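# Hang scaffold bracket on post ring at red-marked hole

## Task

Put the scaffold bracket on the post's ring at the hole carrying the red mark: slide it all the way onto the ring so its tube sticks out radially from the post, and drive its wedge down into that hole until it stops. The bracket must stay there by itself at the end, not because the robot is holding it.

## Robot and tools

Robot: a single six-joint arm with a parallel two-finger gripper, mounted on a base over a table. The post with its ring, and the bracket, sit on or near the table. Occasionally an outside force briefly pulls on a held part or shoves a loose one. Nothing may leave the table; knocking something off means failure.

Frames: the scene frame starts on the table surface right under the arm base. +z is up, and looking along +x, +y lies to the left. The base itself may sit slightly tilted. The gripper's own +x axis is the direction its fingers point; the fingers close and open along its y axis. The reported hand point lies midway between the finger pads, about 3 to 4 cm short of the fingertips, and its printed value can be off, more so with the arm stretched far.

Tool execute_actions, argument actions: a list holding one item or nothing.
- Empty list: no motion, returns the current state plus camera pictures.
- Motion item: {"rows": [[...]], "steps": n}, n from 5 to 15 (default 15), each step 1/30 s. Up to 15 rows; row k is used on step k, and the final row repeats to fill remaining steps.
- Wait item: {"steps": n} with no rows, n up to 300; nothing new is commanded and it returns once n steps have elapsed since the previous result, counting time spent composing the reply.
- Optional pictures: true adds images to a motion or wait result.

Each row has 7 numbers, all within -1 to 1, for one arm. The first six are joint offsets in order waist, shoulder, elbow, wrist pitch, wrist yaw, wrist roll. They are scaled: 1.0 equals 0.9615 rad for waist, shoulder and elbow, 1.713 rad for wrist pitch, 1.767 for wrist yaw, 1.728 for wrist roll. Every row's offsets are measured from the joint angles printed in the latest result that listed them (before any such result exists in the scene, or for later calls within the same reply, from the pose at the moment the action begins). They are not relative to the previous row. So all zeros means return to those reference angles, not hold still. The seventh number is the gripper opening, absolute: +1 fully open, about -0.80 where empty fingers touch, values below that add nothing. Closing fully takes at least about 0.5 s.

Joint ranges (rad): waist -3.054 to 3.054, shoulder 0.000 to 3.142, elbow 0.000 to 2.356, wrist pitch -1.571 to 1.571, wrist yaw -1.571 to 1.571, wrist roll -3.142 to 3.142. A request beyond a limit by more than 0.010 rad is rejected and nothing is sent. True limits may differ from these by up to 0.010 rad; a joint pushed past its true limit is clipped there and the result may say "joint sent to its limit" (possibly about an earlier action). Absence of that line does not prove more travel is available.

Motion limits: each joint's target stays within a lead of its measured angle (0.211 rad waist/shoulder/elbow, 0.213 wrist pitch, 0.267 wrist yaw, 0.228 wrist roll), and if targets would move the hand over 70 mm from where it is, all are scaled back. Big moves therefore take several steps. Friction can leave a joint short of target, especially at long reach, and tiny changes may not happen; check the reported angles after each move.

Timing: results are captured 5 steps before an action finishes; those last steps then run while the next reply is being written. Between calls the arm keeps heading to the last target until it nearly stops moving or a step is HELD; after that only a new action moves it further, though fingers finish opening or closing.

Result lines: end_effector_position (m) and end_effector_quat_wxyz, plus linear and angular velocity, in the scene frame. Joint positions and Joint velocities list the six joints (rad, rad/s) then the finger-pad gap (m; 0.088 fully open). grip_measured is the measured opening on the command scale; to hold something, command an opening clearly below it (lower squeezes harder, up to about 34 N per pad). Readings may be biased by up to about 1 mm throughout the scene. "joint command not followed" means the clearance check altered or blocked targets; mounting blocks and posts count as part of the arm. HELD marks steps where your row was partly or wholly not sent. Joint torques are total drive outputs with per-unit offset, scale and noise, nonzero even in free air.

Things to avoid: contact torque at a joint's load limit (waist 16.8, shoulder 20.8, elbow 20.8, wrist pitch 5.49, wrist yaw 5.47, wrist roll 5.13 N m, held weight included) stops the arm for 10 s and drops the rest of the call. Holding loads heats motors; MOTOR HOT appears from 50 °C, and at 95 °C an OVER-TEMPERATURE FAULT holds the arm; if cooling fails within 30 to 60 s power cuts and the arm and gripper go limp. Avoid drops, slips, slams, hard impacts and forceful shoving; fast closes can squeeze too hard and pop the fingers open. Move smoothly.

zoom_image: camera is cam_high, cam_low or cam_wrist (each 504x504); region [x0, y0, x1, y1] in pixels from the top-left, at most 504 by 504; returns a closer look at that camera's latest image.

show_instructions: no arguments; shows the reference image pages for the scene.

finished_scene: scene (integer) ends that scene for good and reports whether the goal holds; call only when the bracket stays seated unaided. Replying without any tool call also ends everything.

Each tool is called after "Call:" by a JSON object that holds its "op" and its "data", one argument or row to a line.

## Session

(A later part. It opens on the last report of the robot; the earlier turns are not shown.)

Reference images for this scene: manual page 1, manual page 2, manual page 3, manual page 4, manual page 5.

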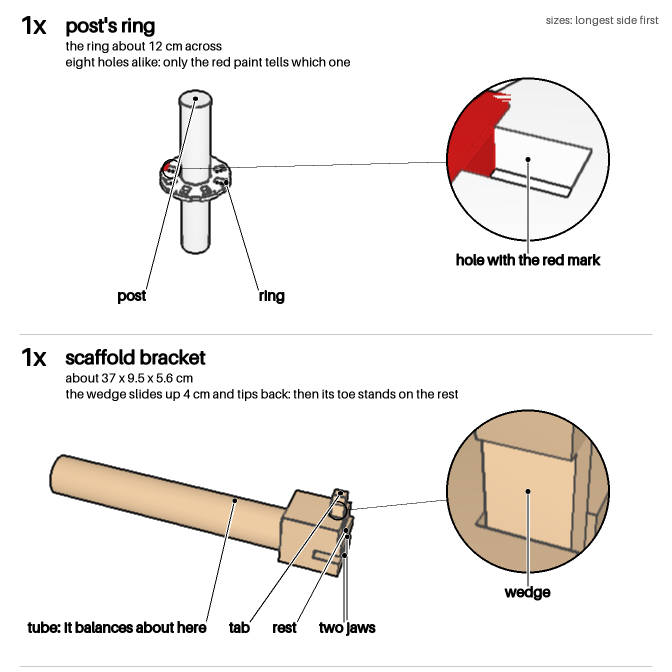

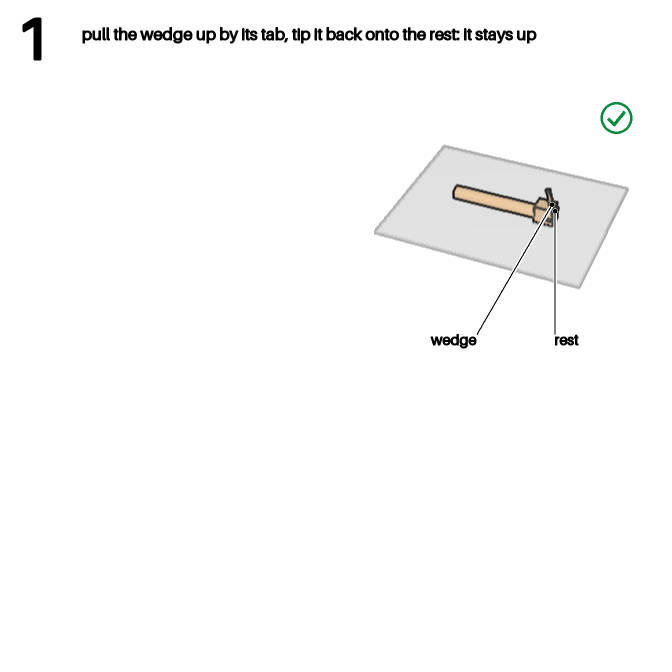

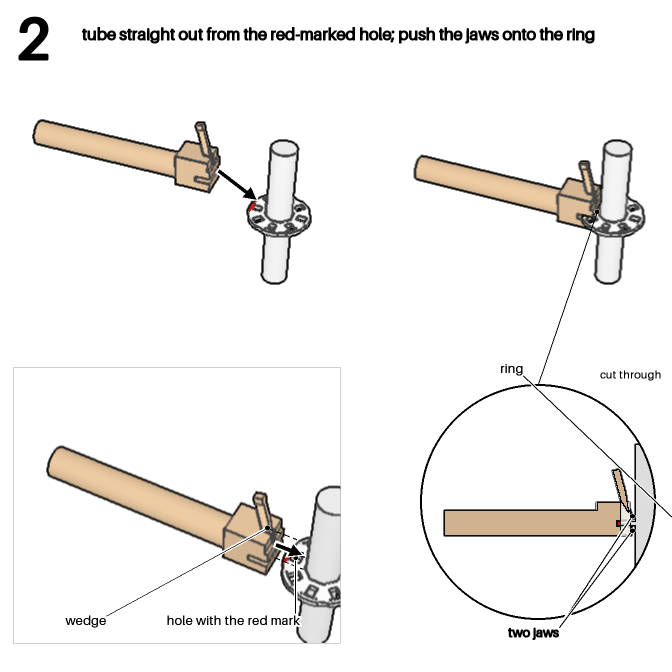

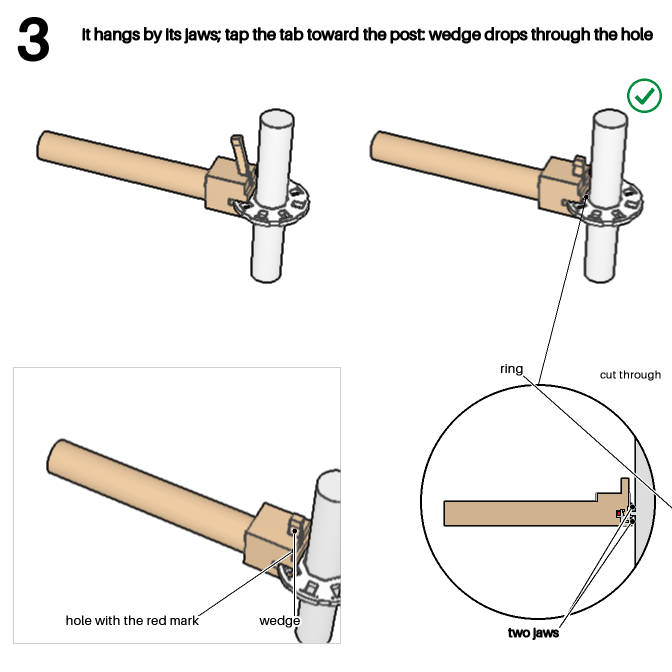

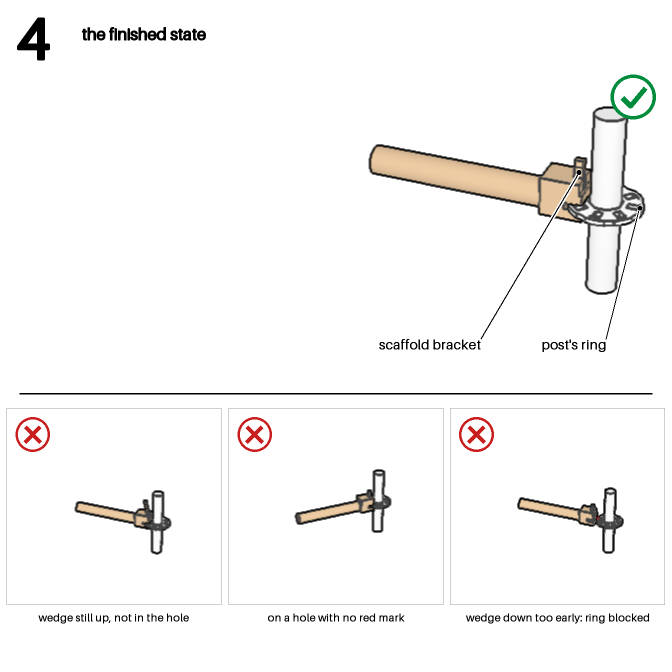

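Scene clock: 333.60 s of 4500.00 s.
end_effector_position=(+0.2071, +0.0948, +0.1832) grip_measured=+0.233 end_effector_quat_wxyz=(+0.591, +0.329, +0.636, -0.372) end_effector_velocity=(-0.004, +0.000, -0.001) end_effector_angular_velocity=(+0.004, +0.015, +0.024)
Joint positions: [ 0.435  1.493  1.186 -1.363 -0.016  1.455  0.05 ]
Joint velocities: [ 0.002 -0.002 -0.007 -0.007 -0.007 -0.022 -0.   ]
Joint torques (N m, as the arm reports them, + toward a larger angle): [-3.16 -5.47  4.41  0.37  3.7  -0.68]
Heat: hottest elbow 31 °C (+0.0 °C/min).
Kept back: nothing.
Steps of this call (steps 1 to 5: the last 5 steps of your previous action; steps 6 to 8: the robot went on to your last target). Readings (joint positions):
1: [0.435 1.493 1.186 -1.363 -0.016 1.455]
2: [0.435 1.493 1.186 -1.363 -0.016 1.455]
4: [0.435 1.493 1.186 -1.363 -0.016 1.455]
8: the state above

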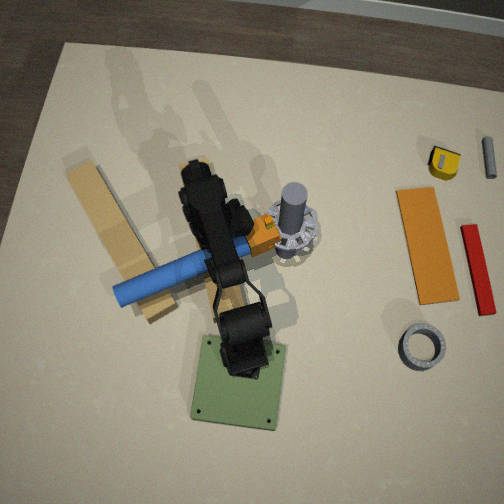

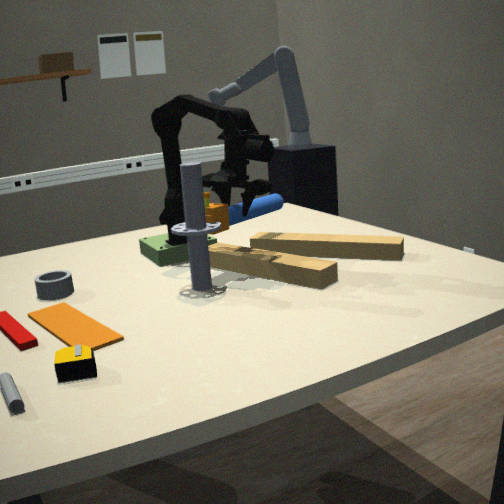

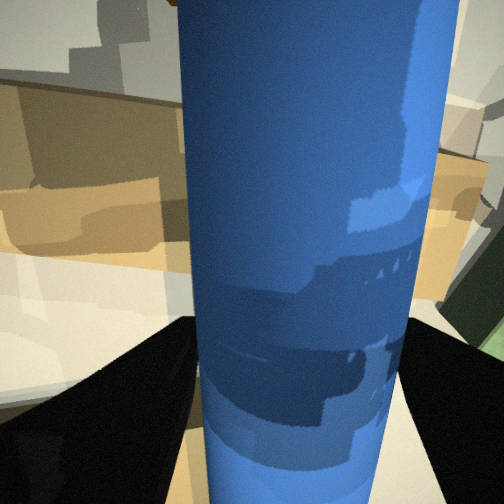

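Call:
{"op": "execute_actions", "data": {
  "actions": [
    {"rows": [[0.04,0,0,0,-0.045,0.02,-0.8]], "steps": 12}
  ]
}}

Call:
{"op": "execute_actions", "data": {
  "actions": [
    {"rows": [[-0.04,0,0,0,0.045,-0.02,-0.8]], "steps": 12}
  ]
}}

Call:
{"op": "execute_actions", "data": {
  "actions": [
    {"rows": [[0.04,0,0,0,-0.045,0.02,-0.8]], "steps": 12}
  ]
}}

Call:
{"op": "execute_actions", "data": {
  "actions": [
    {"rows": [[-0.04,0,0,0,0.045,-0.02,-0.8]], "steps": 12}
  ]
}}

Call:
{"op": "execute_actions", "data": {
  "actions": [
    {"rows": [[0.04,0,0,0,-0.045,0.02,-0.8]], "steps": 12}
  ]
}}

Call:
{"op": "execute_actions", "data": {
  "actions": [
    {"rows": [[-0.04,0,0,0,0.045,-0.02,-0.8]], "steps": 12}
  ]
}}

Call:
{"op": "execute_actions", "data": {
  "actions": [
    {"steps": 8}
  ],
  "pictures": true
}}

Call:
{"op": "zoom_image", "data": {
  "camera": "cam_low",
  "region": [150, 100, 310, 260]
}}

Scene clock: 334.17 s of 4500.00 s.
end_effector_position=(+0.2070, +0.0952, +0.1831) grip_measured=+0.233 end_effector_quat_wxyz=(+0.593, +0.328, +0.633, -0.375) end_effector_velocity=(+0.002, +0.001, +0.001) end_effector_angular_velocity=(+0.025, -0.002, -0.021)
Joint positions: [ 0.442  1.493  1.186 -1.363 -0.008  1.466  0.05 ]
Joint velocities: [-0.012 -0.002  0.002  0.007 -0.022  0.007 -0.   ]
Joint torques (N m, as the arm reports them, + toward a larger angle): [ 3.09 -5.46  4.43  0.29 -3.4   0.66]
Heat: hottest elbow 31 °C (+0.0 °C/min).
Steps of this call (steps 1 to 10: the robot went on to your last target; steps 11 to 17: the first 7 steps of this action). Readings (joint positions):
11: [0.438 1.493 1.186 -1.363 -0.013 1.458]
12: [0.441 1.493 1.186 -1.363 -0.009 1.462]
14: [0.442 1.493 1.186 -1.363 -0.008 1.464]
17: the state above

Scene clock: 334.57 s of 4500.00 s.
end_effector_position=(+0.2073, +0.0947, +0.1831) grip_measured=+0.233 end_effector_quat_wxyz=(+0.590, +0.330, +0.636, -0.372) end_effector_velocity=(+0.001, +0.001, +0.001) end_effector_angular_velocity=(+0.011, -0.008, -0.010)
Joint positions: [ 0.434  1.493  1.186 -1.362 -0.017  1.456  0.05 ]
Joint velocities: [-0.002 -0.007 -0.002  0.007 -0.007  0.007 -0.   ]
Joint torques (N m, as the arm reports them, + toward a larger angle): [-3.07 -5.44  4.43  0.36  3.34 -0.61]
Heat: hottest elbow 31 °C (+0.0 °C/min).
Steps of this call (steps 1 to 5: the last 5 steps of your previous action; steps 6 to 12: the first 7 steps of this action, its rows measured from where the robot was after step 5). Readings (joint positions):
5: [0.441 1.493 1.186 -1.362 -0.009 1.468]
6: [0.438 1.493 1.186 -1.362 -0.013 1.465]
7: [0.435 1.493 1.186 -1.362 -0.017 1.460]
9: [0.434 1.493 1.186 -1.362 -0.017 1.458]
12: the state above

Scene clock: 334.97 s of 4500.00 s.
end_effector_position=(+0.2072, +0.0950, +0.1831) grip_measured=+0.233 end_effector_quat_wxyz=(+0.593, +0.329, +0.633, -0.375) end_effector_velocity=(-0.001, +0.002, -0.000) end_effector_angular_velocity=(+0.022, +0.002, -0.012)
Joint positions: [ 0.441  1.493  1.186 -1.362 -0.009  1.466  0.05 ]
Joint velocities: [-0.002 -0.007 -0.007  0.007 -0.022  0.007 -0.   ]
Joint torques (N m, as the arm reports them, + toward a larger angle): [ 3.13 -5.41  4.45  0.29 -3.4   0.63]
Heat: hottest elbow 31 °C (+0.0 °C/min).
Steps of this call (steps 1 to 5: the last 5 steps of your previous action; steps 6 to 12: the first 7 steps of this action, its rows measured from where the robot was after step 5). Readings (joint positions):
5: [0.434 1.493 1.186 -1.362 -0.017 1.456]
6: [0.437 1.493 1.186 -1.362 -0.013 1.458]
7: [0.440 1.493 1.186 -1.362 -0.009 1.462]
9: [0.441 1.493 1.186 -1.362 -0.008 1.464]
12: the state above

Scene clock: 335.37 s of 4500.00 s.
end_effector_position=(+0.2075, +0.0947, +0.1831) grip_measured=+0.233 end_effector_quat_wxyz=(+0.590, +0.331, +0.636, -0.372) end_effector_velocity=(+0.001, +0.001, -0.000) end_effector_angular_velocity=(+0.010, -0.004, +0.004)
Joint positions: [ 0.433  1.493  1.186 -1.361 -0.018  1.457  0.05 ]
Joint velocities: [-0.002 -0.002 -0.002  0.007 -0.007 -0.007 -0.   ]
Joint torques (N m, as the arm reports them, + toward a larger angle): [-3.07 -5.4   4.4   0.32  3.36 -0.63]
Heat: hottest elbow 31 °C (+0.0 °C/min).
Steps of this call (steps 1 to 5: the last 5 steps of your previous action; steps 6 to 12: the first 7 steps of this action, its rows measured from where the robot was after step 5). Readings (joint positions):
5: [0.440 1.493 1.186 -1.361 -0.010 1.467]
6: [0.438 1.493 1.186 -1.361 -0.013 1.465]
7: [0.434 1.493 1.186 -1.361 -0.017 1.460]
9: [0.433 1.493 1.186 -1.361 -0.018 1.458]
12: the state above

Scene clock: 335.77 s of 4500.00 s.
end_effector_position=(+0.2074, +0.0950, +0.1831) grip_measured=+0.233 end_effector_quat_wxyz=(+0.592, +0.330, +0.633, -0.375) end_effector_velocity=(-0.002, -0.000, +0.000) end_effector_angular_velocity=(+0.002, +0.009, -0.025)
Joint positions: [ 0.44   1.493  1.186 -1.361 -0.009  1.466  0.05 ]
Joint velocities: [-0.002 -0.002 -0.002 -0.007 -0.007  0.022 -0.   ]
Joint torques (N m, as the arm reports them, + toward a larger angle): [ 3.05 -5.4   4.47  0.31 -3.42  0.65]
Heat: hottest elbow 31 °C (+0.0 °C/min).
Steps of this call (steps 1 to 5: the last 5 steps of your previous action; steps 6 to 12: the first 7 steps of this action, its rows measured from where the robot was after step 5). Readings (joint positions):
5: [0.433 1.493 1.186 -1.362 -0.017 1.457]
6: [0.436 1.493 1.186 -1.362 -0.014 1.459]
7: [0.439 1.493 1.186 -1.362 -0.010 1.462]
9: [0.440 1.493 1.186 -1.361 -0.009 1.464]
12: the state above

Scene clock: 336.17 s of 4500.00 s.
end_effector_position=(+0.2079, +0.0943, +0.1832) grip_measured=+0.234 end_effector_quat_wxyz=(+0.591, +0.331, +0.635, -0.372) end_effector_velocity=(-0.001, -0.002, +0.000) end_effector_angular_velocity=(-0.009, +0.004, +0.005)
Joint positions: [ 0.432  1.493  1.186 -1.361 -0.017  1.455  0.05 ]
Joint velocities: [-0.002 -0.002 -0.002 -0.007  0.007 -0.007 -0.   ]
Joint torques (N m, as the arm reports them, + toward a larger angle): [-3.1  -5.45  4.44  0.35  3.28 -0.58]
Heat: hottest elbow 31 °C (+0.0 °C/min).
Steps of this call (steps 1 to 5: the last 5 steps of your previous action; steps 6 to 12: the first 7 steps of this action, its rows measured from where the robot was after step 5). Readings (joint positions):
5: [0.439 1.493 1.186 -1.361 -0.011 1.468]
6: [0.437 1.493 1.186 -1.360 -0.014 1.466]
7: [0.433 1.493 1.186 -1.360 -0.018 1.462]
9: [0.432 1.493 1.186 -1.361 -0.019 1.458]
12: the state above

Scene clock: 336.43 s of 4500.00 s.
end_effector_position=(+0.2078, +0.0944, +0.1832) grip_measured=+0.234 end_effector_quat_wxyz=(+0.591, +0.331, +0.635, -0.372) end_effector_velocity=(-0.002, -0.001, +0.001) end_effector_angular_velocity=(-0.007, -0.001, +0.010)
Joint positions: [ 0.432  1.493  1.186 -1.361 -0.016  1.455  0.05 ]
Joint velocities: [ 0.002 -0.007 -0.002 -0.007  0.007 -0.007  0.   ]
Joint torques (N m, as the arm reports them, + toward a larger angle): [-3.19 -5.44  4.42  0.36  3.66 -0.65]
Heat: hottest elbow 31 °C (+0.0 °C/min).
Kept back: nothing.
Steps of this call (steps 1 to 5: the last 5 steps of your previous action; steps 6 to 8: the robot went on to your last target). Readings (joint positions):
1: [0.432 1.493 1.186 -1.361 -0.017 1.455]
2: [0.432 1.493 1.186 -1.361 -0.017 1.455]
4: [0.432 1.493 1.186 -1.361 -0.016 1.455]
8: the state above

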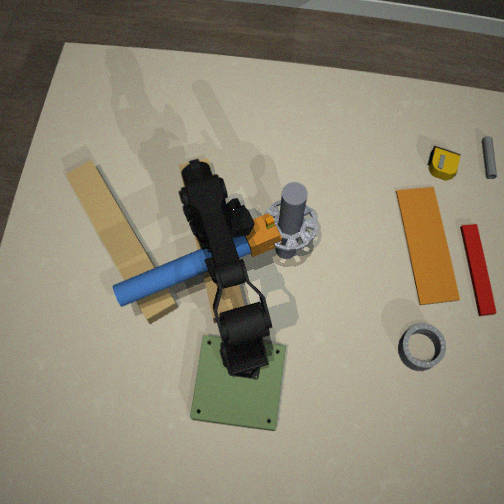

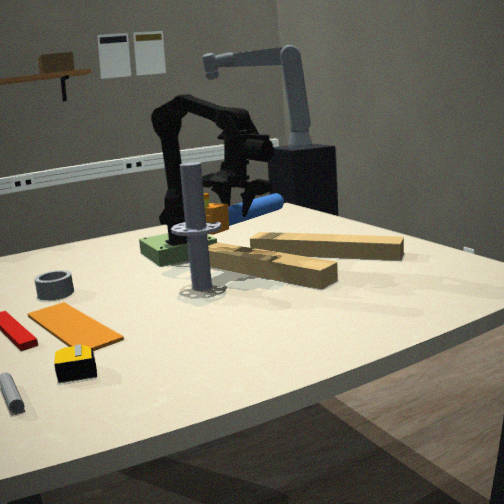

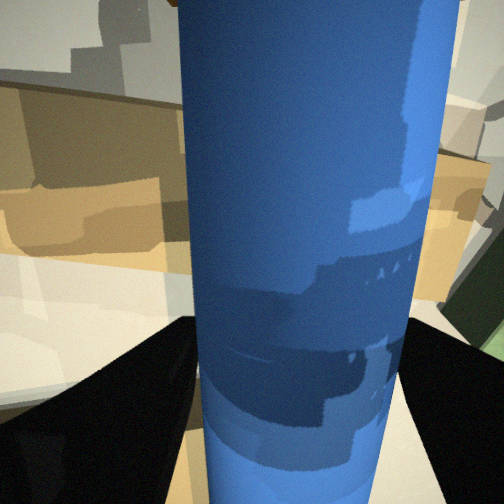

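Region (150, 100, 310, 260) of cam_low's 504x504 image, scaled by 3.150, with more detail than that image has.

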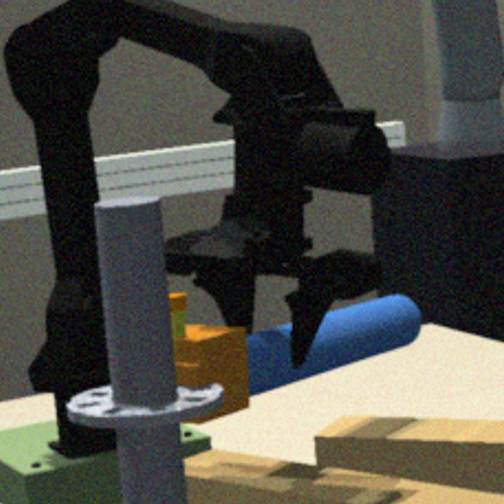

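Call:
{"op": "execute_actions", "data": {
  "actions": [
    {"rows": [[0.04,0,0,0,-0.045,0.02,-0.8]], "steps": 12}
  ]
}}

Call:
{"op": "execute_actions", "data": {
  "actions": [
    {"rows": [[-0.04,0,0,0,0.045,-0.02,-0.8]], "steps": 12}
  ]
}}

Call:
{"op": "execute_actions", "data": {
  "actions": [
    {"rows": [[0.04,0,0,0,-0.045,0.02,-0.8]], "steps": 12}
  ]
}}

Call:
{"op": "execute_actions", "data": {
  "actions": [
    {"rows": [[-0.04,0,0,0,0.045,-0.02,-0.8]], "steps": 12}
  ]
}}

Call:
{"op": "execute_actions", "data": {
  "actions": [
    {"rows": [[0.04,0,0,0,-0.045,0.02,-0.8]], "steps": 12}
  ]
}}

Call:
{"op": "execute_actions", "data": {
  "actions": [
    {"rows": [[-0.04,0,0,0,0.045,-0.02,-0.8]], "steps": 12}
  ]
}}

Call:
{"op": "execute_actions", "data": {
  "actions": [
    {"steps": 8}
  ],
  "pictures": true
}}

Call:
{"op": "zoom_image", "data": {
  "camera": "cam_low",
  "region": [150, 100, 310, 260]
}}

Scene clock: 337.00 s of 4500.00 s.
end_effector_position=(+0.2078, +0.0948, +0.1832) grip_measured=+0.234 end_effector_quat_wxyz=(+0.593, +0.330, +0.632, -0.375) end_effector_velocity=(-0.001, +0.004, -0.000) end_effector_angular_velocity=(+0.020, +0.001, -0.036)
Joint positions: [ 0.439  1.493  1.186 -1.36  -0.009  1.466  0.05 ]
Joint velocities: [ 0.002 -0.002 -0.002  0.007 -0.022  0.037 -0.001]
Joint torques (N m, as the arm reports them, + toward a larger angle): [ 3.02 -5.45  4.47  0.29 -3.35  0.56]
Heat: hottest elbow 31 °C (+0.0 °C/min).
Steps of this call (steps 1 to 10: the robot went on to your last target; steps 11 to 17: the first 7 steps of this action). Readings (joint positions):
11: [0.435 1.493 1.186 -1.361 -0.013 1.457]
12: [0.438 1.493 1.186 -1.361 -0.009 1.461]
14: [0.439 1.493 1.186 -1.361 -0.009 1.465]
17: the state above

Scene clock: 337.40 s of 4500.00 s.
end_effector_position=(+0.2081, +0.0942, +0.1832) grip_measured=+0.233 end_effector_quat_wxyz=(+0.590, +0.332, +0.635, -0.372) end_effector_velocity=(-0.002, -0.000, -0.001) end_effector_angular_velocity=(+0.001, +0.014, -0.010)
Joint positions: [ 0.431  1.493  1.186 -1.36  -0.017  1.456  0.05 ]
Joint velocities: [-0.002  0.002 -0.002 -0.007 -0.007  0.007 -0.   ]
Joint torques (N m, as the arm reports them, + toward a larger angle): [-2.99 -5.41  4.46  0.33  3.33 -0.61]
Heat: hottest elbow 31 °C (+0.0 °C/min).
Steps of this call (steps 1 to 5: the last 5 steps of your previous action; steps 6 to 12: the first 7 steps of this action, its rows measured from where the robot was after step 5). Readings (joint positions):
5: [0.438 1.493 1.186 -1.360 -0.010 1.468]
6: [0.435 1.493 1.186 -1.360 -0.013 1.466]
7: [0.432 1.493 1.186 -1.360 -0.018 1.461]
9: [0.431 1.493 1.186 -1.360 -0.018 1.458]
12: the state above

Scene clock: 337.80 s of 4500.00 s.
end_effector_position=(+0.2079, +0.0946, +0.1832) grip_measured=+0.233 end_effector_quat_wxyz=(+0.592, +0.331, +0.632, -0.375) end_effector_velocity=(+0.001, +0.001, -0.000) end_effector_angular_velocity=(+0.010, -0.003, +0.004)
Joint positions: [ 0.438  1.493  1.186 -1.36  -0.009  1.466  0.05 ]
Joint velocities: [-0.002 -0.002 -0.002  0.007 -0.007 -0.007 -0.   ]
Joint torques (N m, as the arm reports them, + toward a larger angle): [ 3.07 -5.41  4.41  0.31 -3.39  0.66]
Heat: hottest elbow 31 °C (+0.0 °C/min).
Steps of this call (steps 1 to 5: the last 5 steps of your previous action; steps 6 to 12: the first 7 steps of this action, its rows measured from where the robot was after step 5). Readings (joint positions):
5: [0.431 1.493 1.186 -1.360 -0.017 1.456]
6: [0.434 1.493 1.186 -1.360 -0.014 1.458]
7: [0.437 1.493 1.186 -1.360 -0.010 1.462]
9: [0.438 1.493 1.186 -1.360 -0.009 1.464]
12: the state above

Scene clock: 338.20 s of 4500.00 s.
end_effector_position=(+0.2083, +0.0940, +0.1832) grip_measured=+0.233 end_effector_quat_wxyz=(+0.590, +0.332, +0.635, -0.372) end_effector_velocity=(-0.004, +0.000, -0.001) end_effector_angular_velocity=(+0.002, +0.014, +0.009)
Joint positions: [ 0.43   1.493  1.186 -1.36  -0.017  1.456  0.05 ]
Joint velocities: [ 0.002 -0.002 -0.007 -0.007 -0.007 -0.007 -0.   ]
Joint torques (N m, as the arm reports them, + toward a larger angle): [-3.09 -5.44  4.46  0.35  3.31 -0.62]
Heat: hottest elbow 31 °C (+0.0 °C/min).
Steps of this call (steps 1 to 5: the last 5 steps of your previous action; steps 6 to 12: the first 7 steps of this action, its rows measured from where the robot was after step 5). Readings (joint positions):
5: [0.437 1.493 1.186 -1.360 -0.010 1.468]
6: [0.434 1.493 1.186 -1.360 -0.013 1.465]
7: [0.431 1.493 1.186 -1.360 -0.018 1.461]
9: [0.430 1.493 1.186 -1.360 -0.018 1.458]
12: the state above

Scene clock: 338.60 s of 4500.00 s.
end_effector_position=(+0.2081, +0.0944, +0.1832) grip_measured=+0.233 end_effector_quat_wxyz=(+0.592, +0.332, +0.631, -0.375) end_effector_velocity=(-0.002, +0.002, +0.001) end_effector_angular_velocity=(+0.020, +0.011, +0.003)
Joint positions: [ 0.437  1.493  1.186 -1.36  -0.009  1.467  0.05 ]
Joint velocities: [-0.002 -0.002  0.002 -0.007 -0.022 -0.007  0.   ]
Joint torques (N m, as the arm reports them, + toward a larger angle): [ 3.1  -5.44  4.48  0.29 -3.37  0.61]
Heat: hottest elbow 31 °C (+0.0 °C/min).
Steps of this call (steps 1 to 5: the last 5 steps of your previous action; steps 6 to 12: the first 7 steps of this action, its rows measured from where the robot was after step 5). Readings (joint positions):
5: [0.430 1.493 1.186 -1.360 -0.016 1.456]
6: [0.432 1.493 1.186 -1.360 -0.013 1.458]
7: [0.436 1.493 1.186 -1.360 -0.009 1.462]
9: [0.437 1.493 1.186 -1.360 -0.008 1.463]
12: the state above

Scene clock: 339.00 s of 4500.00 s.
end_effector_position=(+0.2084, +0.0936, +0.1833) grip_measured=+0.234 end_effector_quat_wxyz=(+0.591, +0.332, +0.634, -0.372) end_effector_velocity=(-0.005, -0.002, +0.000) end_effector_angular_velocity=(-0.001, +0.023, +0.004)
Joint positions: [ 0.429  1.493  1.186 -1.36  -0.015  1.454  0.05 ]
Joint velocities: [-0.002 -0.002 -0.002 -0.022 -0.007 -0.007 -0.   ]
Joint torques (N m, as the arm reports them, + toward a larger angle): [-3.03 -5.4   4.48  0.37  3.27 -0.56]
Heat: hottest elbow 31 °C (+0.0 °C/min).
Steps of this call (steps 1 to 5: the last 5 steps of your previous action; steps 6 to 12: the first 7 steps of this action, its rows measured from where the robot was after step 5). Readings (joint positions):
5: [0.436 1.493 1.186 -1.359 -0.010 1.468]
6: [0.434 1.493 1.186 -1.359 -0.013 1.465]
7: [0.430 1.493 1.186 -1.359 -0.018 1.461]
9: [0.429 1.493 1.186 -1.359 -0.018 1.458]
12: the state above

Scene clock: 339.27 s of 4500.00 s.
end_effector_position=(+0.2084, +0.0936, +0.1833) grip_measured=+0.234 end_effector_quat_wxyz=(+0.591, +0.332, +0.634, -0.372) end_effector_velocity=(-0.003, -0.003, +0.001) end_effector_angular_velocity=(-0.013, +0.013, +0.005)
Joint positions: [ 0.429  1.493  1.186 -1.36  -0.015  1.454  0.05 ]
Joint velocities: [-0.002 -0.002  0.002 -0.022  0.007 -0.007 -0.   ]
Joint torques (N m, as the arm reports them, + toward a larger angle): [-3.22 -5.38  4.43  0.36  3.63 -0.66]
Heat: hottest elbow 31 °C (+0.0 °C/min).
Kept back: nothing.
Steps of this call (steps 1 to 5: the last 5 steps of your previous action; steps 6 to 8: the robot went on to your last target). Readings (joint positions):
1: [0.429 1.493 1.186 -1.360 -0.015 1.454]
2: [0.429 1.493 1.186 -1.360 -0.015 1.454]
4: [0.429 1.493 1.186 -1.360 -0.015 1.454]
8: the state above

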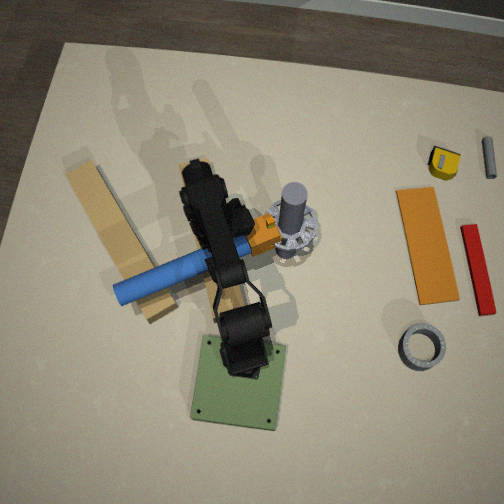

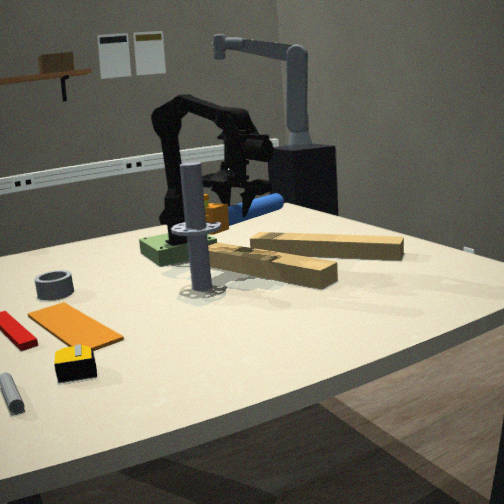

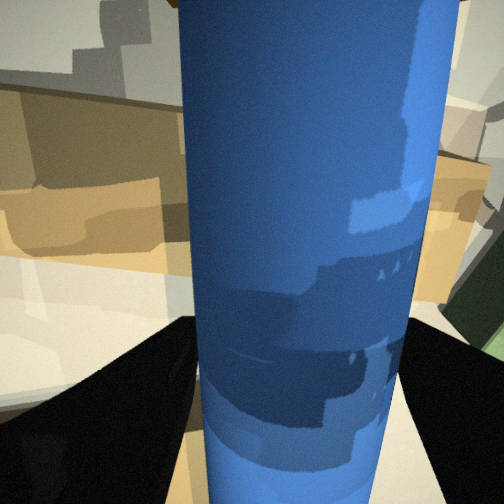

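Region (150, 100, 310, 260) of cam_low's 504x504 image, scaled by 3.150, with more detail than that image has.

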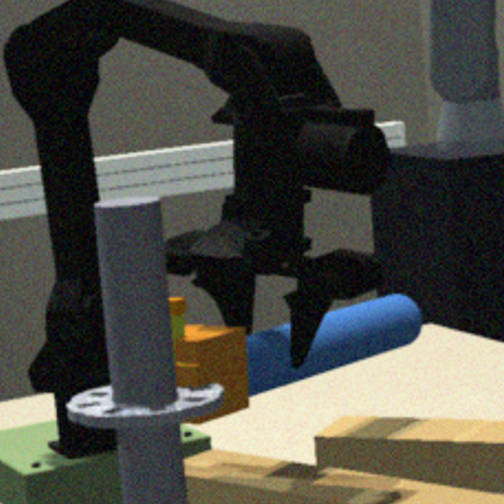

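~298. Continue.

Call:
{"op": "execute_actions", "data": {
  "actions": [
    {"rows": [[0.04,0,0,0,-0.045,0.02,-0.8]], "steps": 12}
  ]
}}

Call:
{"op": "execute_actions", "data": {
  "actions": [
    {"rows": [[-0.04,0,0,0,0.045,-0.02,-0.8]], "steps": 12}
  ]
}}

Call:
{"op": "execute_actions", "data": {
  "actions": [
    {"rows": [[0.04,0,0,0,-0.045,0.02,-0.8]], "steps": 12}
  ]
}}

Call:
{"op": "execute_actions", "data": {
  "actions": [
    {"rows": [[-0.04,0,0,0,0.045,-0.02,-0.8]], "steps": 12}
  ]
}}

Call:
{"op": "execute_actions", "data": {
  "actions": [
    {"rows": [[0.04,0,0,0,-0.045,0.02,-0.8]], "steps": 12}
  ]
}}

Call:
{"op": "execute_actions", "data": {
  "actions": [
    {"rows": [[-0.04,0,0,0,0.045,-0.02,-0.8]], "steps": 12}
  ]
}}

Call:
{"op": "execute_actions", "data": {
  "actions": [
    {"rows": [[0.04,0,0,0,-0.045,0.02,-0.8]], "steps": 12}
  ]
}}

Call:
{"op": "execute_actions", "data": {
  "actions": [
    {"rows": [[-0.04,0,0,0,0.045,-0.02,-0.8]], "steps": 12}
  ]
}}

Call:
{"op": "execute_actions", "data": {
  "actions": [
    {"steps": 8}
  ],
  "pictures": true
}}

Call:
{"op": "zoom_image", "data": {
  "camera": "cam_low",
  "region": [150, 100, 310, 260]
}}

Scene clock: 339.90 s of 4500.00 s.
end_effector_position=(+0.2085, +0.0941, +0.1832) grip_measured=+0.234 end_effector_quat_wxyz=(+0.593, +0.331, +0.631, -0.375) end_effector_velocity=(-0.000, +0.003, -0.001) end_effector_angular_velocity=(+0.018, +0.006, -0.041)
Joint positions: [ 0.436  1.493  1.186 -1.359 -0.008  1.466  0.05 ]
Joint velocities: [-0.002  0.002 -0.002  0.007 -0.022  0.037  0.   ]
Joint torques (N m, as the arm reports them, + toward a larger angle): [ 3.01 -5.43  4.43  0.28 -3.41  0.57]
Heat: hottest elbow 31 °C (+0.0 °C/min).
Steps of this call (steps 1 to 12: the robot went on to your last target; steps 13 to 19: the first 7 steps of this action). Readings (joint positions):
13: [0.432 1.493 1.186 -1.360 -0.012 1.457]
14: [0.435 1.493 1.186 -1.360 -0.008 1.460]
16: [0.435 1.493 1.186 -1.360 -0.007 1.463]
19: the state above

Scene clock: 340.30 s of 4500.00 s.
end_effector_position=(+0.2087, +0.0938, +0.1832) grip_measured=+0.233 end_effector_quat_wxyz=(+0.590, +0.334, +0.634, -0.373) end_effector_velocity=(+0.001, +0.001, -0.000) end_effector_angular_velocity=(+0.010, -0.004, +0.004)
Joint positions: [ 0.428  1.493  1.186 -1.358 -0.017  1.458  0.05 ]
Joint velocities: [-0.002 -0.002 -0.002  0.007 -0.007 -0.007  0.   ]
Joint torques (N m, as the arm reports them, + toward a larger angle): [-3.03 -5.41  4.43  0.32  3.38 -0.67]
Heat: hottest elbow 31 °C (+0.0 °C/min).
Steps of this call (steps 1 to 5: the last 5 steps of your previous action; steps 6 to 12: the first 7 steps of this action, its rows measured from where the robot was after step 5). Readings (joint positions):
5: [0.435 1.493 1.186 -1.358 -0.008 1.468]
6: [0.432 1.493 1.186 -1.358 -0.012 1.465]
7: [0.429 1.493 1.186 -1.358 -0.016 1.461]
9: [0.428 1.493 1.186 -1.358 -0.017 1.458]
12: the state above

Scene clock: 340.70 s of 4500.00 s.
end_effector_position=(+0.2087, +0.0942, +0.1833) grip_measured=+0.233 end_effector_quat_wxyz=(+0.592, +0.333, +0.630, -0.376) end_effector_velocity=(+0.001, -0.001, +0.001) end_effector_angular_velocity=(-0.002, -0.014, -0.009)
Joint positions: [ 0.435  1.493  1.187 -1.358 -0.009  1.468  0.05 ]
Joint velocities: [-0.002 -0.007 -0.002  0.007  0.007  0.007 -0.   ]
Joint torques (N m, as the arm reports them, + toward a larger angle): [ 3.1  -5.44  4.43  0.31 -3.37  0.61]
Heat: hottest elbow 31 °C (+0.0 °C/min).
Steps of this call (steps 1 to 5: the last 5 steps of your previous action; steps 6 to 12: the first 7 steps of this action, its rows measured from where the robot was after step 5). Readings (joint positions):
5: [0.428 1.493 1.186 -1.358 -0.016 1.458]
6: [0.430 1.493 1.186 -1.359 -0.013 1.460]
7: [0.434 1.493 1.186 -1.359 -0.009 1.463]
9: [0.435 1.493 1.186 -1.358 -0.008 1.465]
12: the state above

Scene clock: 341.10 s of 4500.00 s.
end_effector_position=(+0.2091, +0.0936, +0.1833) grip_measured=+0.233 end_effector_quat_wxyz=(+0.590, +0.335, +0.633, -0.373) end_effector_velocity=(-0.005, -0.002, +0.000) end_effector_angular_velocity=(-0.001, +0.023, +0.004)
Joint positions: [ 0.427  1.493  1.187 -1.358 -0.017  1.458  0.05 ]
Joint velocities: [-0.002 -0.002 -0.002 -0.022 -0.007 -0.007  0.   ]
Joint torques (N m, as the arm reports them, + toward a larger angle): [-3.07 -5.48  4.44  0.34  3.29 -0.6 ]
Heat: hottest elbow 31 °C (+0.0 °C/min).
Steps of this call (steps 1 to 5: the last 5 steps of your previous action; steps 6 to 12: the first 7 steps of this action, its rows measured from where the robot was after step 5). Readings (joint positions):
5: [0.434 1.493 1.187 -1.357 -0.010 1.470]
6: [0.431 1.493 1.187 -1.357 -0.013 1.467]
7: [0.427 1.493 1.187 -1.357 -0.018 1.463]
9: [0.427 1.493 1.187 -1.357 -0.018 1.460]
12: the state above

Scene clock: 341.50 s of 4500.00 s.
end_effector_position=(+0.2090, +0.0941, +0.1834) grip_measured=+0.233 end_effector_quat_wxyz=(+0.592, +0.334, +0.630, -0.376) end_effector_velocity=(-0.003, +0.001, +0.000) end_effector_angular_velocity=(+0.015, +0.015, -0.031)
Joint positions: [ 0.434  1.493  1.187 -1.357 -0.009  1.469  0.05 ]
Joint velocities: [-0.007 -0.002 -0.002 -0.007 -0.022  0.022 -0.   ]
Joint torques (N m, as the arm reports them, + toward a larger angle): [ 3.09 -5.41  4.48  0.28 -3.36  0.62]
Heat: hottest elbow 31 °C (+0.0 °C/min).
Steps of this call (steps 1 to 5: the last 5 steps of your previous action; steps 6 to 12: the first 7 steps of this action, its rows measured from where the robot was after step 5). Readings (joint positions):
5: [0.427 1.493 1.187 -1.358 -0.017 1.458]
6: [0.429 1.493 1.187 -1.358 -0.014 1.460]
7: [0.433 1.493 1.187 -1.358 -0.010 1.464]
9: [0.434 1.493 1.187 -1.358 -0.009 1.466]
12: the state above

Scene clock: 341.90 s of 4500.00 s.
end_effector_position=(+0.2096, +0.0936, +0.1836) grip_measured=+0.233 end_effector_quat_wxyz=(+0.590, +0.336, +0.632, -0.373) end_effector_velocity=(-0.002, -0.000, -0.001) end_effector_angular_velocity=(+0.004, +0.014, +0.019)
Joint positions: [ 0.425  1.493  1.188 -1.357 -0.018  1.459  0.05 ]
Joint velocities: [-0.002  0.002 -0.002 -0.007 -0.007 -0.022  0.   ]
Joint torques (N m, as the arm reports them, + toward a larger angle): [-3.12 -5.45  4.44  0.38  3.31 -0.56]
Heat: hottest elbow 31 °C (+0.0 °C/min).
Steps of this call (steps 1 to 5: the last 5 steps of your previous action; steps 6 to 12: the first 7 steps of this action, its rows measured from where the robot was after step 5). Readings (joint positions):
5: [0.432 1.493 1.187 -1.356 -0.012 1.473]
6: [0.430 1.493 1.187 -1.355 -0.015 1.470]
7: [0.426 1.493 1.188 -1.355 -0.020 1.466]
9: [0.425 1.493 1.188 -1.356 -0.020 1.462]
12: the state above

Scene clock: 342.30 s of 4500.00 s.
end_effector_position=(+0.2097, +0.0948, +0.1835) grip_measured=+0.233 end_effector_quat_wxyz=(+0.590, +0.339, +0.629, -0.377) end_effector_velocity=(+0.003, -0.002, +0.001) end_effector_angular_velocity=(-0.000, -0.014, +0.015)
Joint positions: [ 0.432  1.493  1.188 -1.354 -0.015  1.476  0.05 ]
Joint velocities: [-0.007 -0.002  0.002  0.007  0.007 -0.022 -0.   ]
Joint torques (N m, as the arm reports them, + toward a larger angle): [ 3.03 -5.36  4.44  0.14 -3.23  0.45]
Heat: hottest elbow 31 °C (+0.0 °C/min).
Steps of this call (steps 1 to 5: the last 5 steps of your previous action; steps 6 to 12: the first 7 steps of this action, its rows measured from where the robot was after step 5). Readings (joint positions):
5: [0.425 1.493 1.188 -1.357 -0.018 1.459]
6: [0.427 1.493 1.188 -1.357 -0.015 1.462]
7: [0.431 1.493 1.188 -1.357 -0.011 1.465]
9: [0.432 1.493 1.188 -1.357 -0.011 1.469]
12: the state above

Scene clock: 342.70 s of 4500.00 s.
end_effector_position=(+0.2100, +0.0943, +0.1835) grip_measured=+0.233 end_effector_quat_wxyz=(+0.588, +0.340, +0.632, -0.373) end_effector_velocity=(-0.003, +0.001, +0.000) end_effector_angular_velocity=(+0.004, +0.010, +0.009)
Joint positions: [ 0.424  1.493  1.188 -1.354 -0.023  1.465  0.05 ]
Joint velocities: [ 0.002 -0.002 -0.002 -0.007 -0.007 -0.007 -0.   ]
Joint torques (N m, as the arm reports them, + toward a larger angle): [-3.08 -5.39  4.45  0.36  3.37 -0.64]
Heat: hottest elbow 31 °C (+0.0 °C/min).
Steps of this call (steps 1 to 5: the last 5 steps of your previous action; steps 6 to 12: the first 7 steps of this action, its rows measured from where the robot was after step 5). Readings (joint positions):
5: [0.431 1.493 1.188 -1.353 -0.015 1.477]
6: [0.429 1.493 1.188 -1.353 -0.018 1.474]
7: [0.425 1.493 1.188 -1.353 -0.023 1.470]
9: [0.424 1.493 1.188 -1.354 -0.023 1.466]
12: the state above

Scene clock: 342.97 s of 4500.00 s.
end_effector_position=(+0.2099, +0.0943, +0.1836) grip_measured=+0.233 end_effector_quat_wxyz=(+0.588, +0.340, +0.632, -0.373) end_effector_velocity=(-0.004, +0.000, -0.001) end_effector_angular_velocity=(+0.002, +0.014, +0.009)
Joint positions: [ 0.425  1.493  1.188 -1.354 -0.022  1.465  0.05 ]
Joint velocities: [ 0.002 -0.002 -0.007 -0.007 -0.007 -0.007 -0.   ]
Joint torques (N m, as the arm reports them, + toward a larger angle): [-3.22 -5.47  4.47  0.37  3.74 -0.7 ]
Heat: hottest elbow 31 °C (+0.0 °C/min).
Kept back: nothing.
Steps of this call (steps 1 to 5: the last 5 steps of your previous action; steps 6 to 8: the robot went on to your last target). Readings (joint positions):
1: [0.424 1.493 1.188 -1.354 -0.023 1.465]
2: [0.424 1.493 1.188 -1.354 -0.023 1.465]
4: [0.424 1.493 1.188 -1.354 -0.023 1.465]
8: the state above

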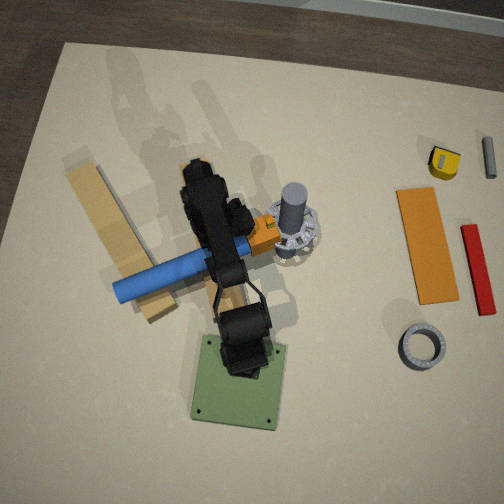

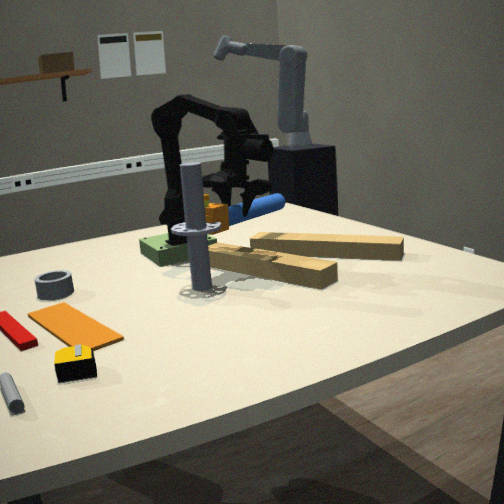

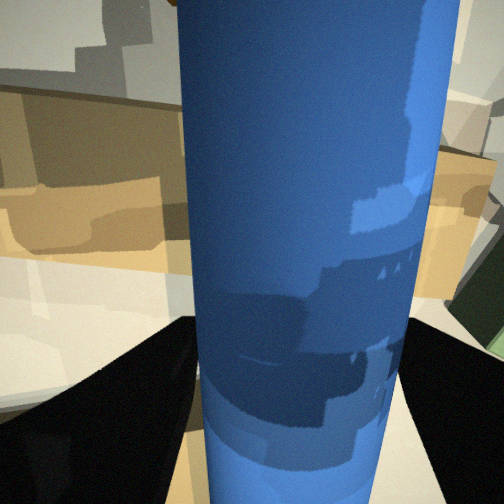

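Region (150, 100, 310, 260) of cam_low's 504x504 image, scaled by 3.150, with more detail than that image has.

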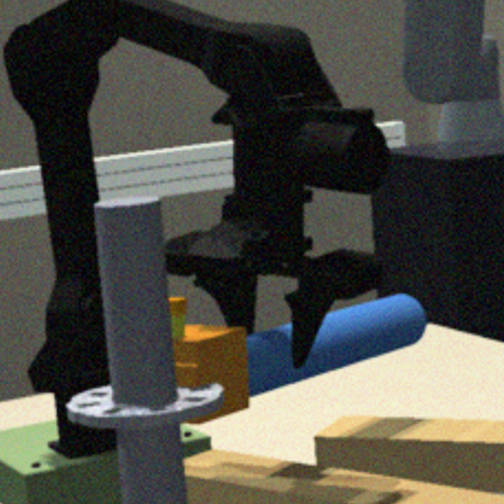

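Call:
{"op": "execute_actions", "data": {
  "actions": [
    {"rows": [[0.01,0,0,0,0,0,0.6]], "steps": 15}
  ]
}}

Call:
{"op": "execute_actions", "data": {
  "actions": [
    {"rows": [[0,-0.055,0.3,-0.09,0,0,0.6]], "steps": 15}
  ]
}}

Call:
{"op": "execute_actions", "data": {
  "actions": [
    {"steps": 15}
  ],
  "pictures": true
}}

Call:
{"op": "zoom_image", "data": {
  "camera": "cam_low",
  "region": [150, 100, 310, 260]
}}

Call:
{"op": "zoom_image", "data": {
  "camera": "cam_high",
  "region": [100, 150, 340, 330]
}}

Scene clock: 343.60 s of 4500.00 s.
end_effector_position=(+0.2096, +0.0948, +0.1834) grip_measured=+0.360 end_effector_quat_wxyz=(+0.590, +0.337, +0.631, -0.373) end_effector_velocity=(-0.008, +0.004, +0.001) end_effector_angular_velocity=(+0.014, +0.024, +0.023)
Joint positions: [ 0.43   1.493  1.187 -1.354 -0.017  1.466  0.057]
Joint velocities: [ 0.017 -0.007 -0.002 -0.022 -0.022 -0.007  0.158]
Joint torques (N m, as the arm reports them, + toward a larger angle): [ 0.19 -5.5   4.44  0.35 -0.17 -0.07]
Heat: hottest elbow 31 °C (+0.0 °C/min).
Steps of this call (steps 1 to 9: the robot went on to your last target; steps 10 to 19: the first 10 steps of this action). Readings (joint positions):
10: [0.426 1.493 1.188 -1.354 -0.020 1.466]
11: [0.428 1.493 1.188 -1.354 -0.018 1.467]
13: [0.429 1.493 1.187 -1.354 -0.017 1.468]
17: [0.429 1.493 1.188 -1.354 -0.017 1.467]
19: the state above

Scene clock: 344.10 s of 4500.00 s.
end_effector_position=(+0.2245, +0.1019, +0.2689) grip_measured=+0.600 end_effector_quat_wxyz=(+0.631, +0.393, +0.590, -0.315) end_effector_velocity=(-0.005, -0.002, -0.021) end_effector_angular_velocity=(-0.054, +0.139, +0.006)
Joint positions: [ 0.431  1.43   1.471 -1.501 -0.019  1.466  0.068]
Joint velocities: [-0.002  0.081 -0.002 -0.066 -0.007 -0.007  0.   ]
Joint torques (N m, as the arm reports them, + toward a larger angle): [-0.07 -4.43  4.9   0.46 -0.04 -0.03]
Heat: hottest elbow 31 °C (+0.0 °C/min).
Steps of this call (steps 1 to 5: the last 5 steps of your previous action; steps 6 to 15: the first 10 steps of this action, its rows measured from where the robot was after step 5). Readings (joint positions):
5: [0.431 1.493 1.187 -1.354 -0.019 1.466]
6: [0.431 1.490 1.215 -1.387 -0.019 1.466]
7: [0.431 1.492 1.261 -1.437 -0.019 1.466]
9: [0.431 1.473 1.369 -1.461 -0.019 1.466]
13: [0.431 1.429 1.467 -1.498 -0.019 1.466]
15: the state above

Scene clock: 344.60 s of 4500.00 s.
end_effector_position=(+0.2243, +0.1018, +0.2673) grip_measured=+0.600 end_effector_quat_wxyz=(+0.629, +0.390, +0.592, -0.318) end_effector_velocity=(-0.005, -0.002, -0.001) end_effector_angular_velocity=(-0.001, +0.024, -0.009)
Joint positions: [ 0.431  1.436  1.471 -1.505 -0.019  1.466  0.068]
Joint velocities: [-0.002 -0.002 -0.002 -0.022 -0.007  0.007 -0.   ]
Joint torques (N m, as the arm reports them, + toward a larger angle): [-0.02 -4.66  5.1   0.47 -0.03  0.  ]
Heat: hottest elbow 31 °C (+0.0 °C/min).
Kept back: nothing.
Steps of this call (steps 1 to 5: the last 5 steps of your previous action; steps 6 to 15: the robot went on to your last target). Readings (joint positions):
1: [0.431 1.433 1.471 -1.503 -0.019 1.466]
2: [0.431 1.435 1.471 -1.503 -0.019 1.466]
4: [0.431 1.436 1.471 -1.504 -0.019 1.466]
8: [0.431 1.436 1.471 -1.505 -0.019 1.466]
15: the state above
The arm was judged still, so your last target was given up. Only a new action makes it travel on or press farther. Fingers that are still opening or closing keep moving.

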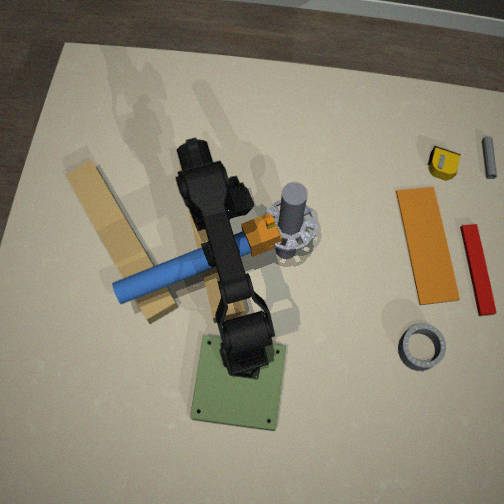

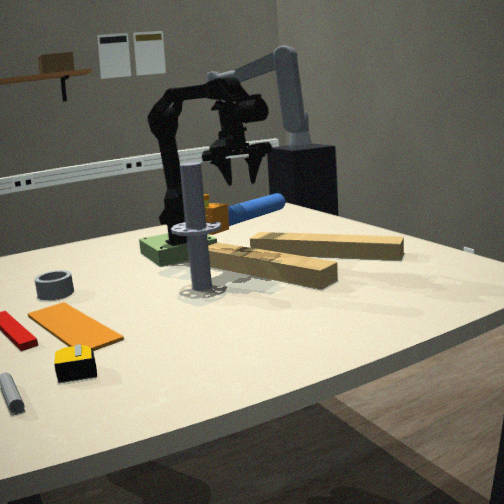

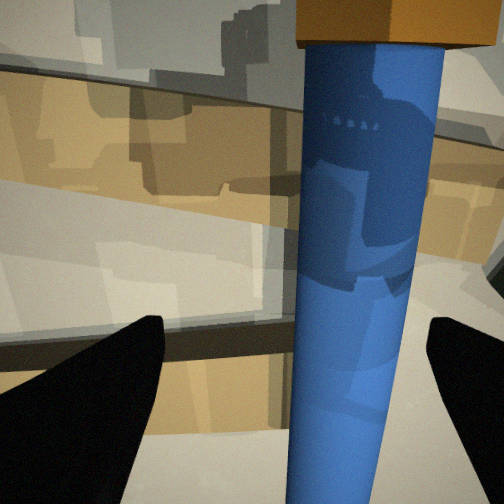

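Region (150, 100, 310, 260) of cam_low's 504x504 image, scaled by 3.150, with more detail than that image has.

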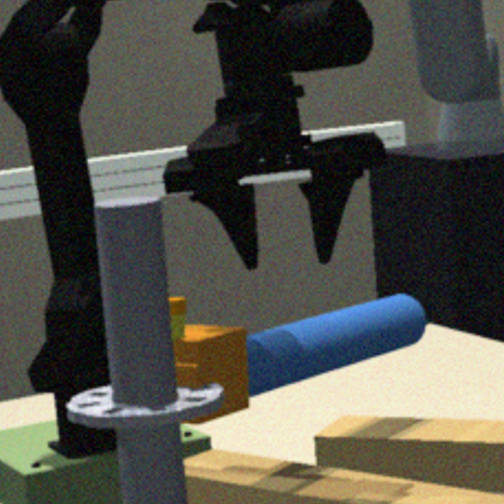

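Region (100, 150, 340, 330) of cam_high's 504x504 image, scaled by 2.100, with more detail than that image has; it fills the top 378 rows of this view, and the rest is white.

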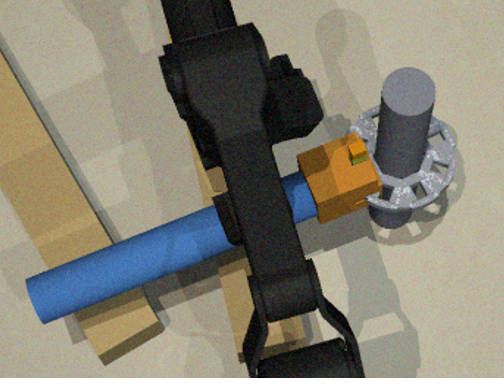

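Wedge looks down and the bracket holds on its own; finishing.

Call:
{"op": "finished_scene", "data": {
  "scene": 2
}}

The scene is finished: the task was done.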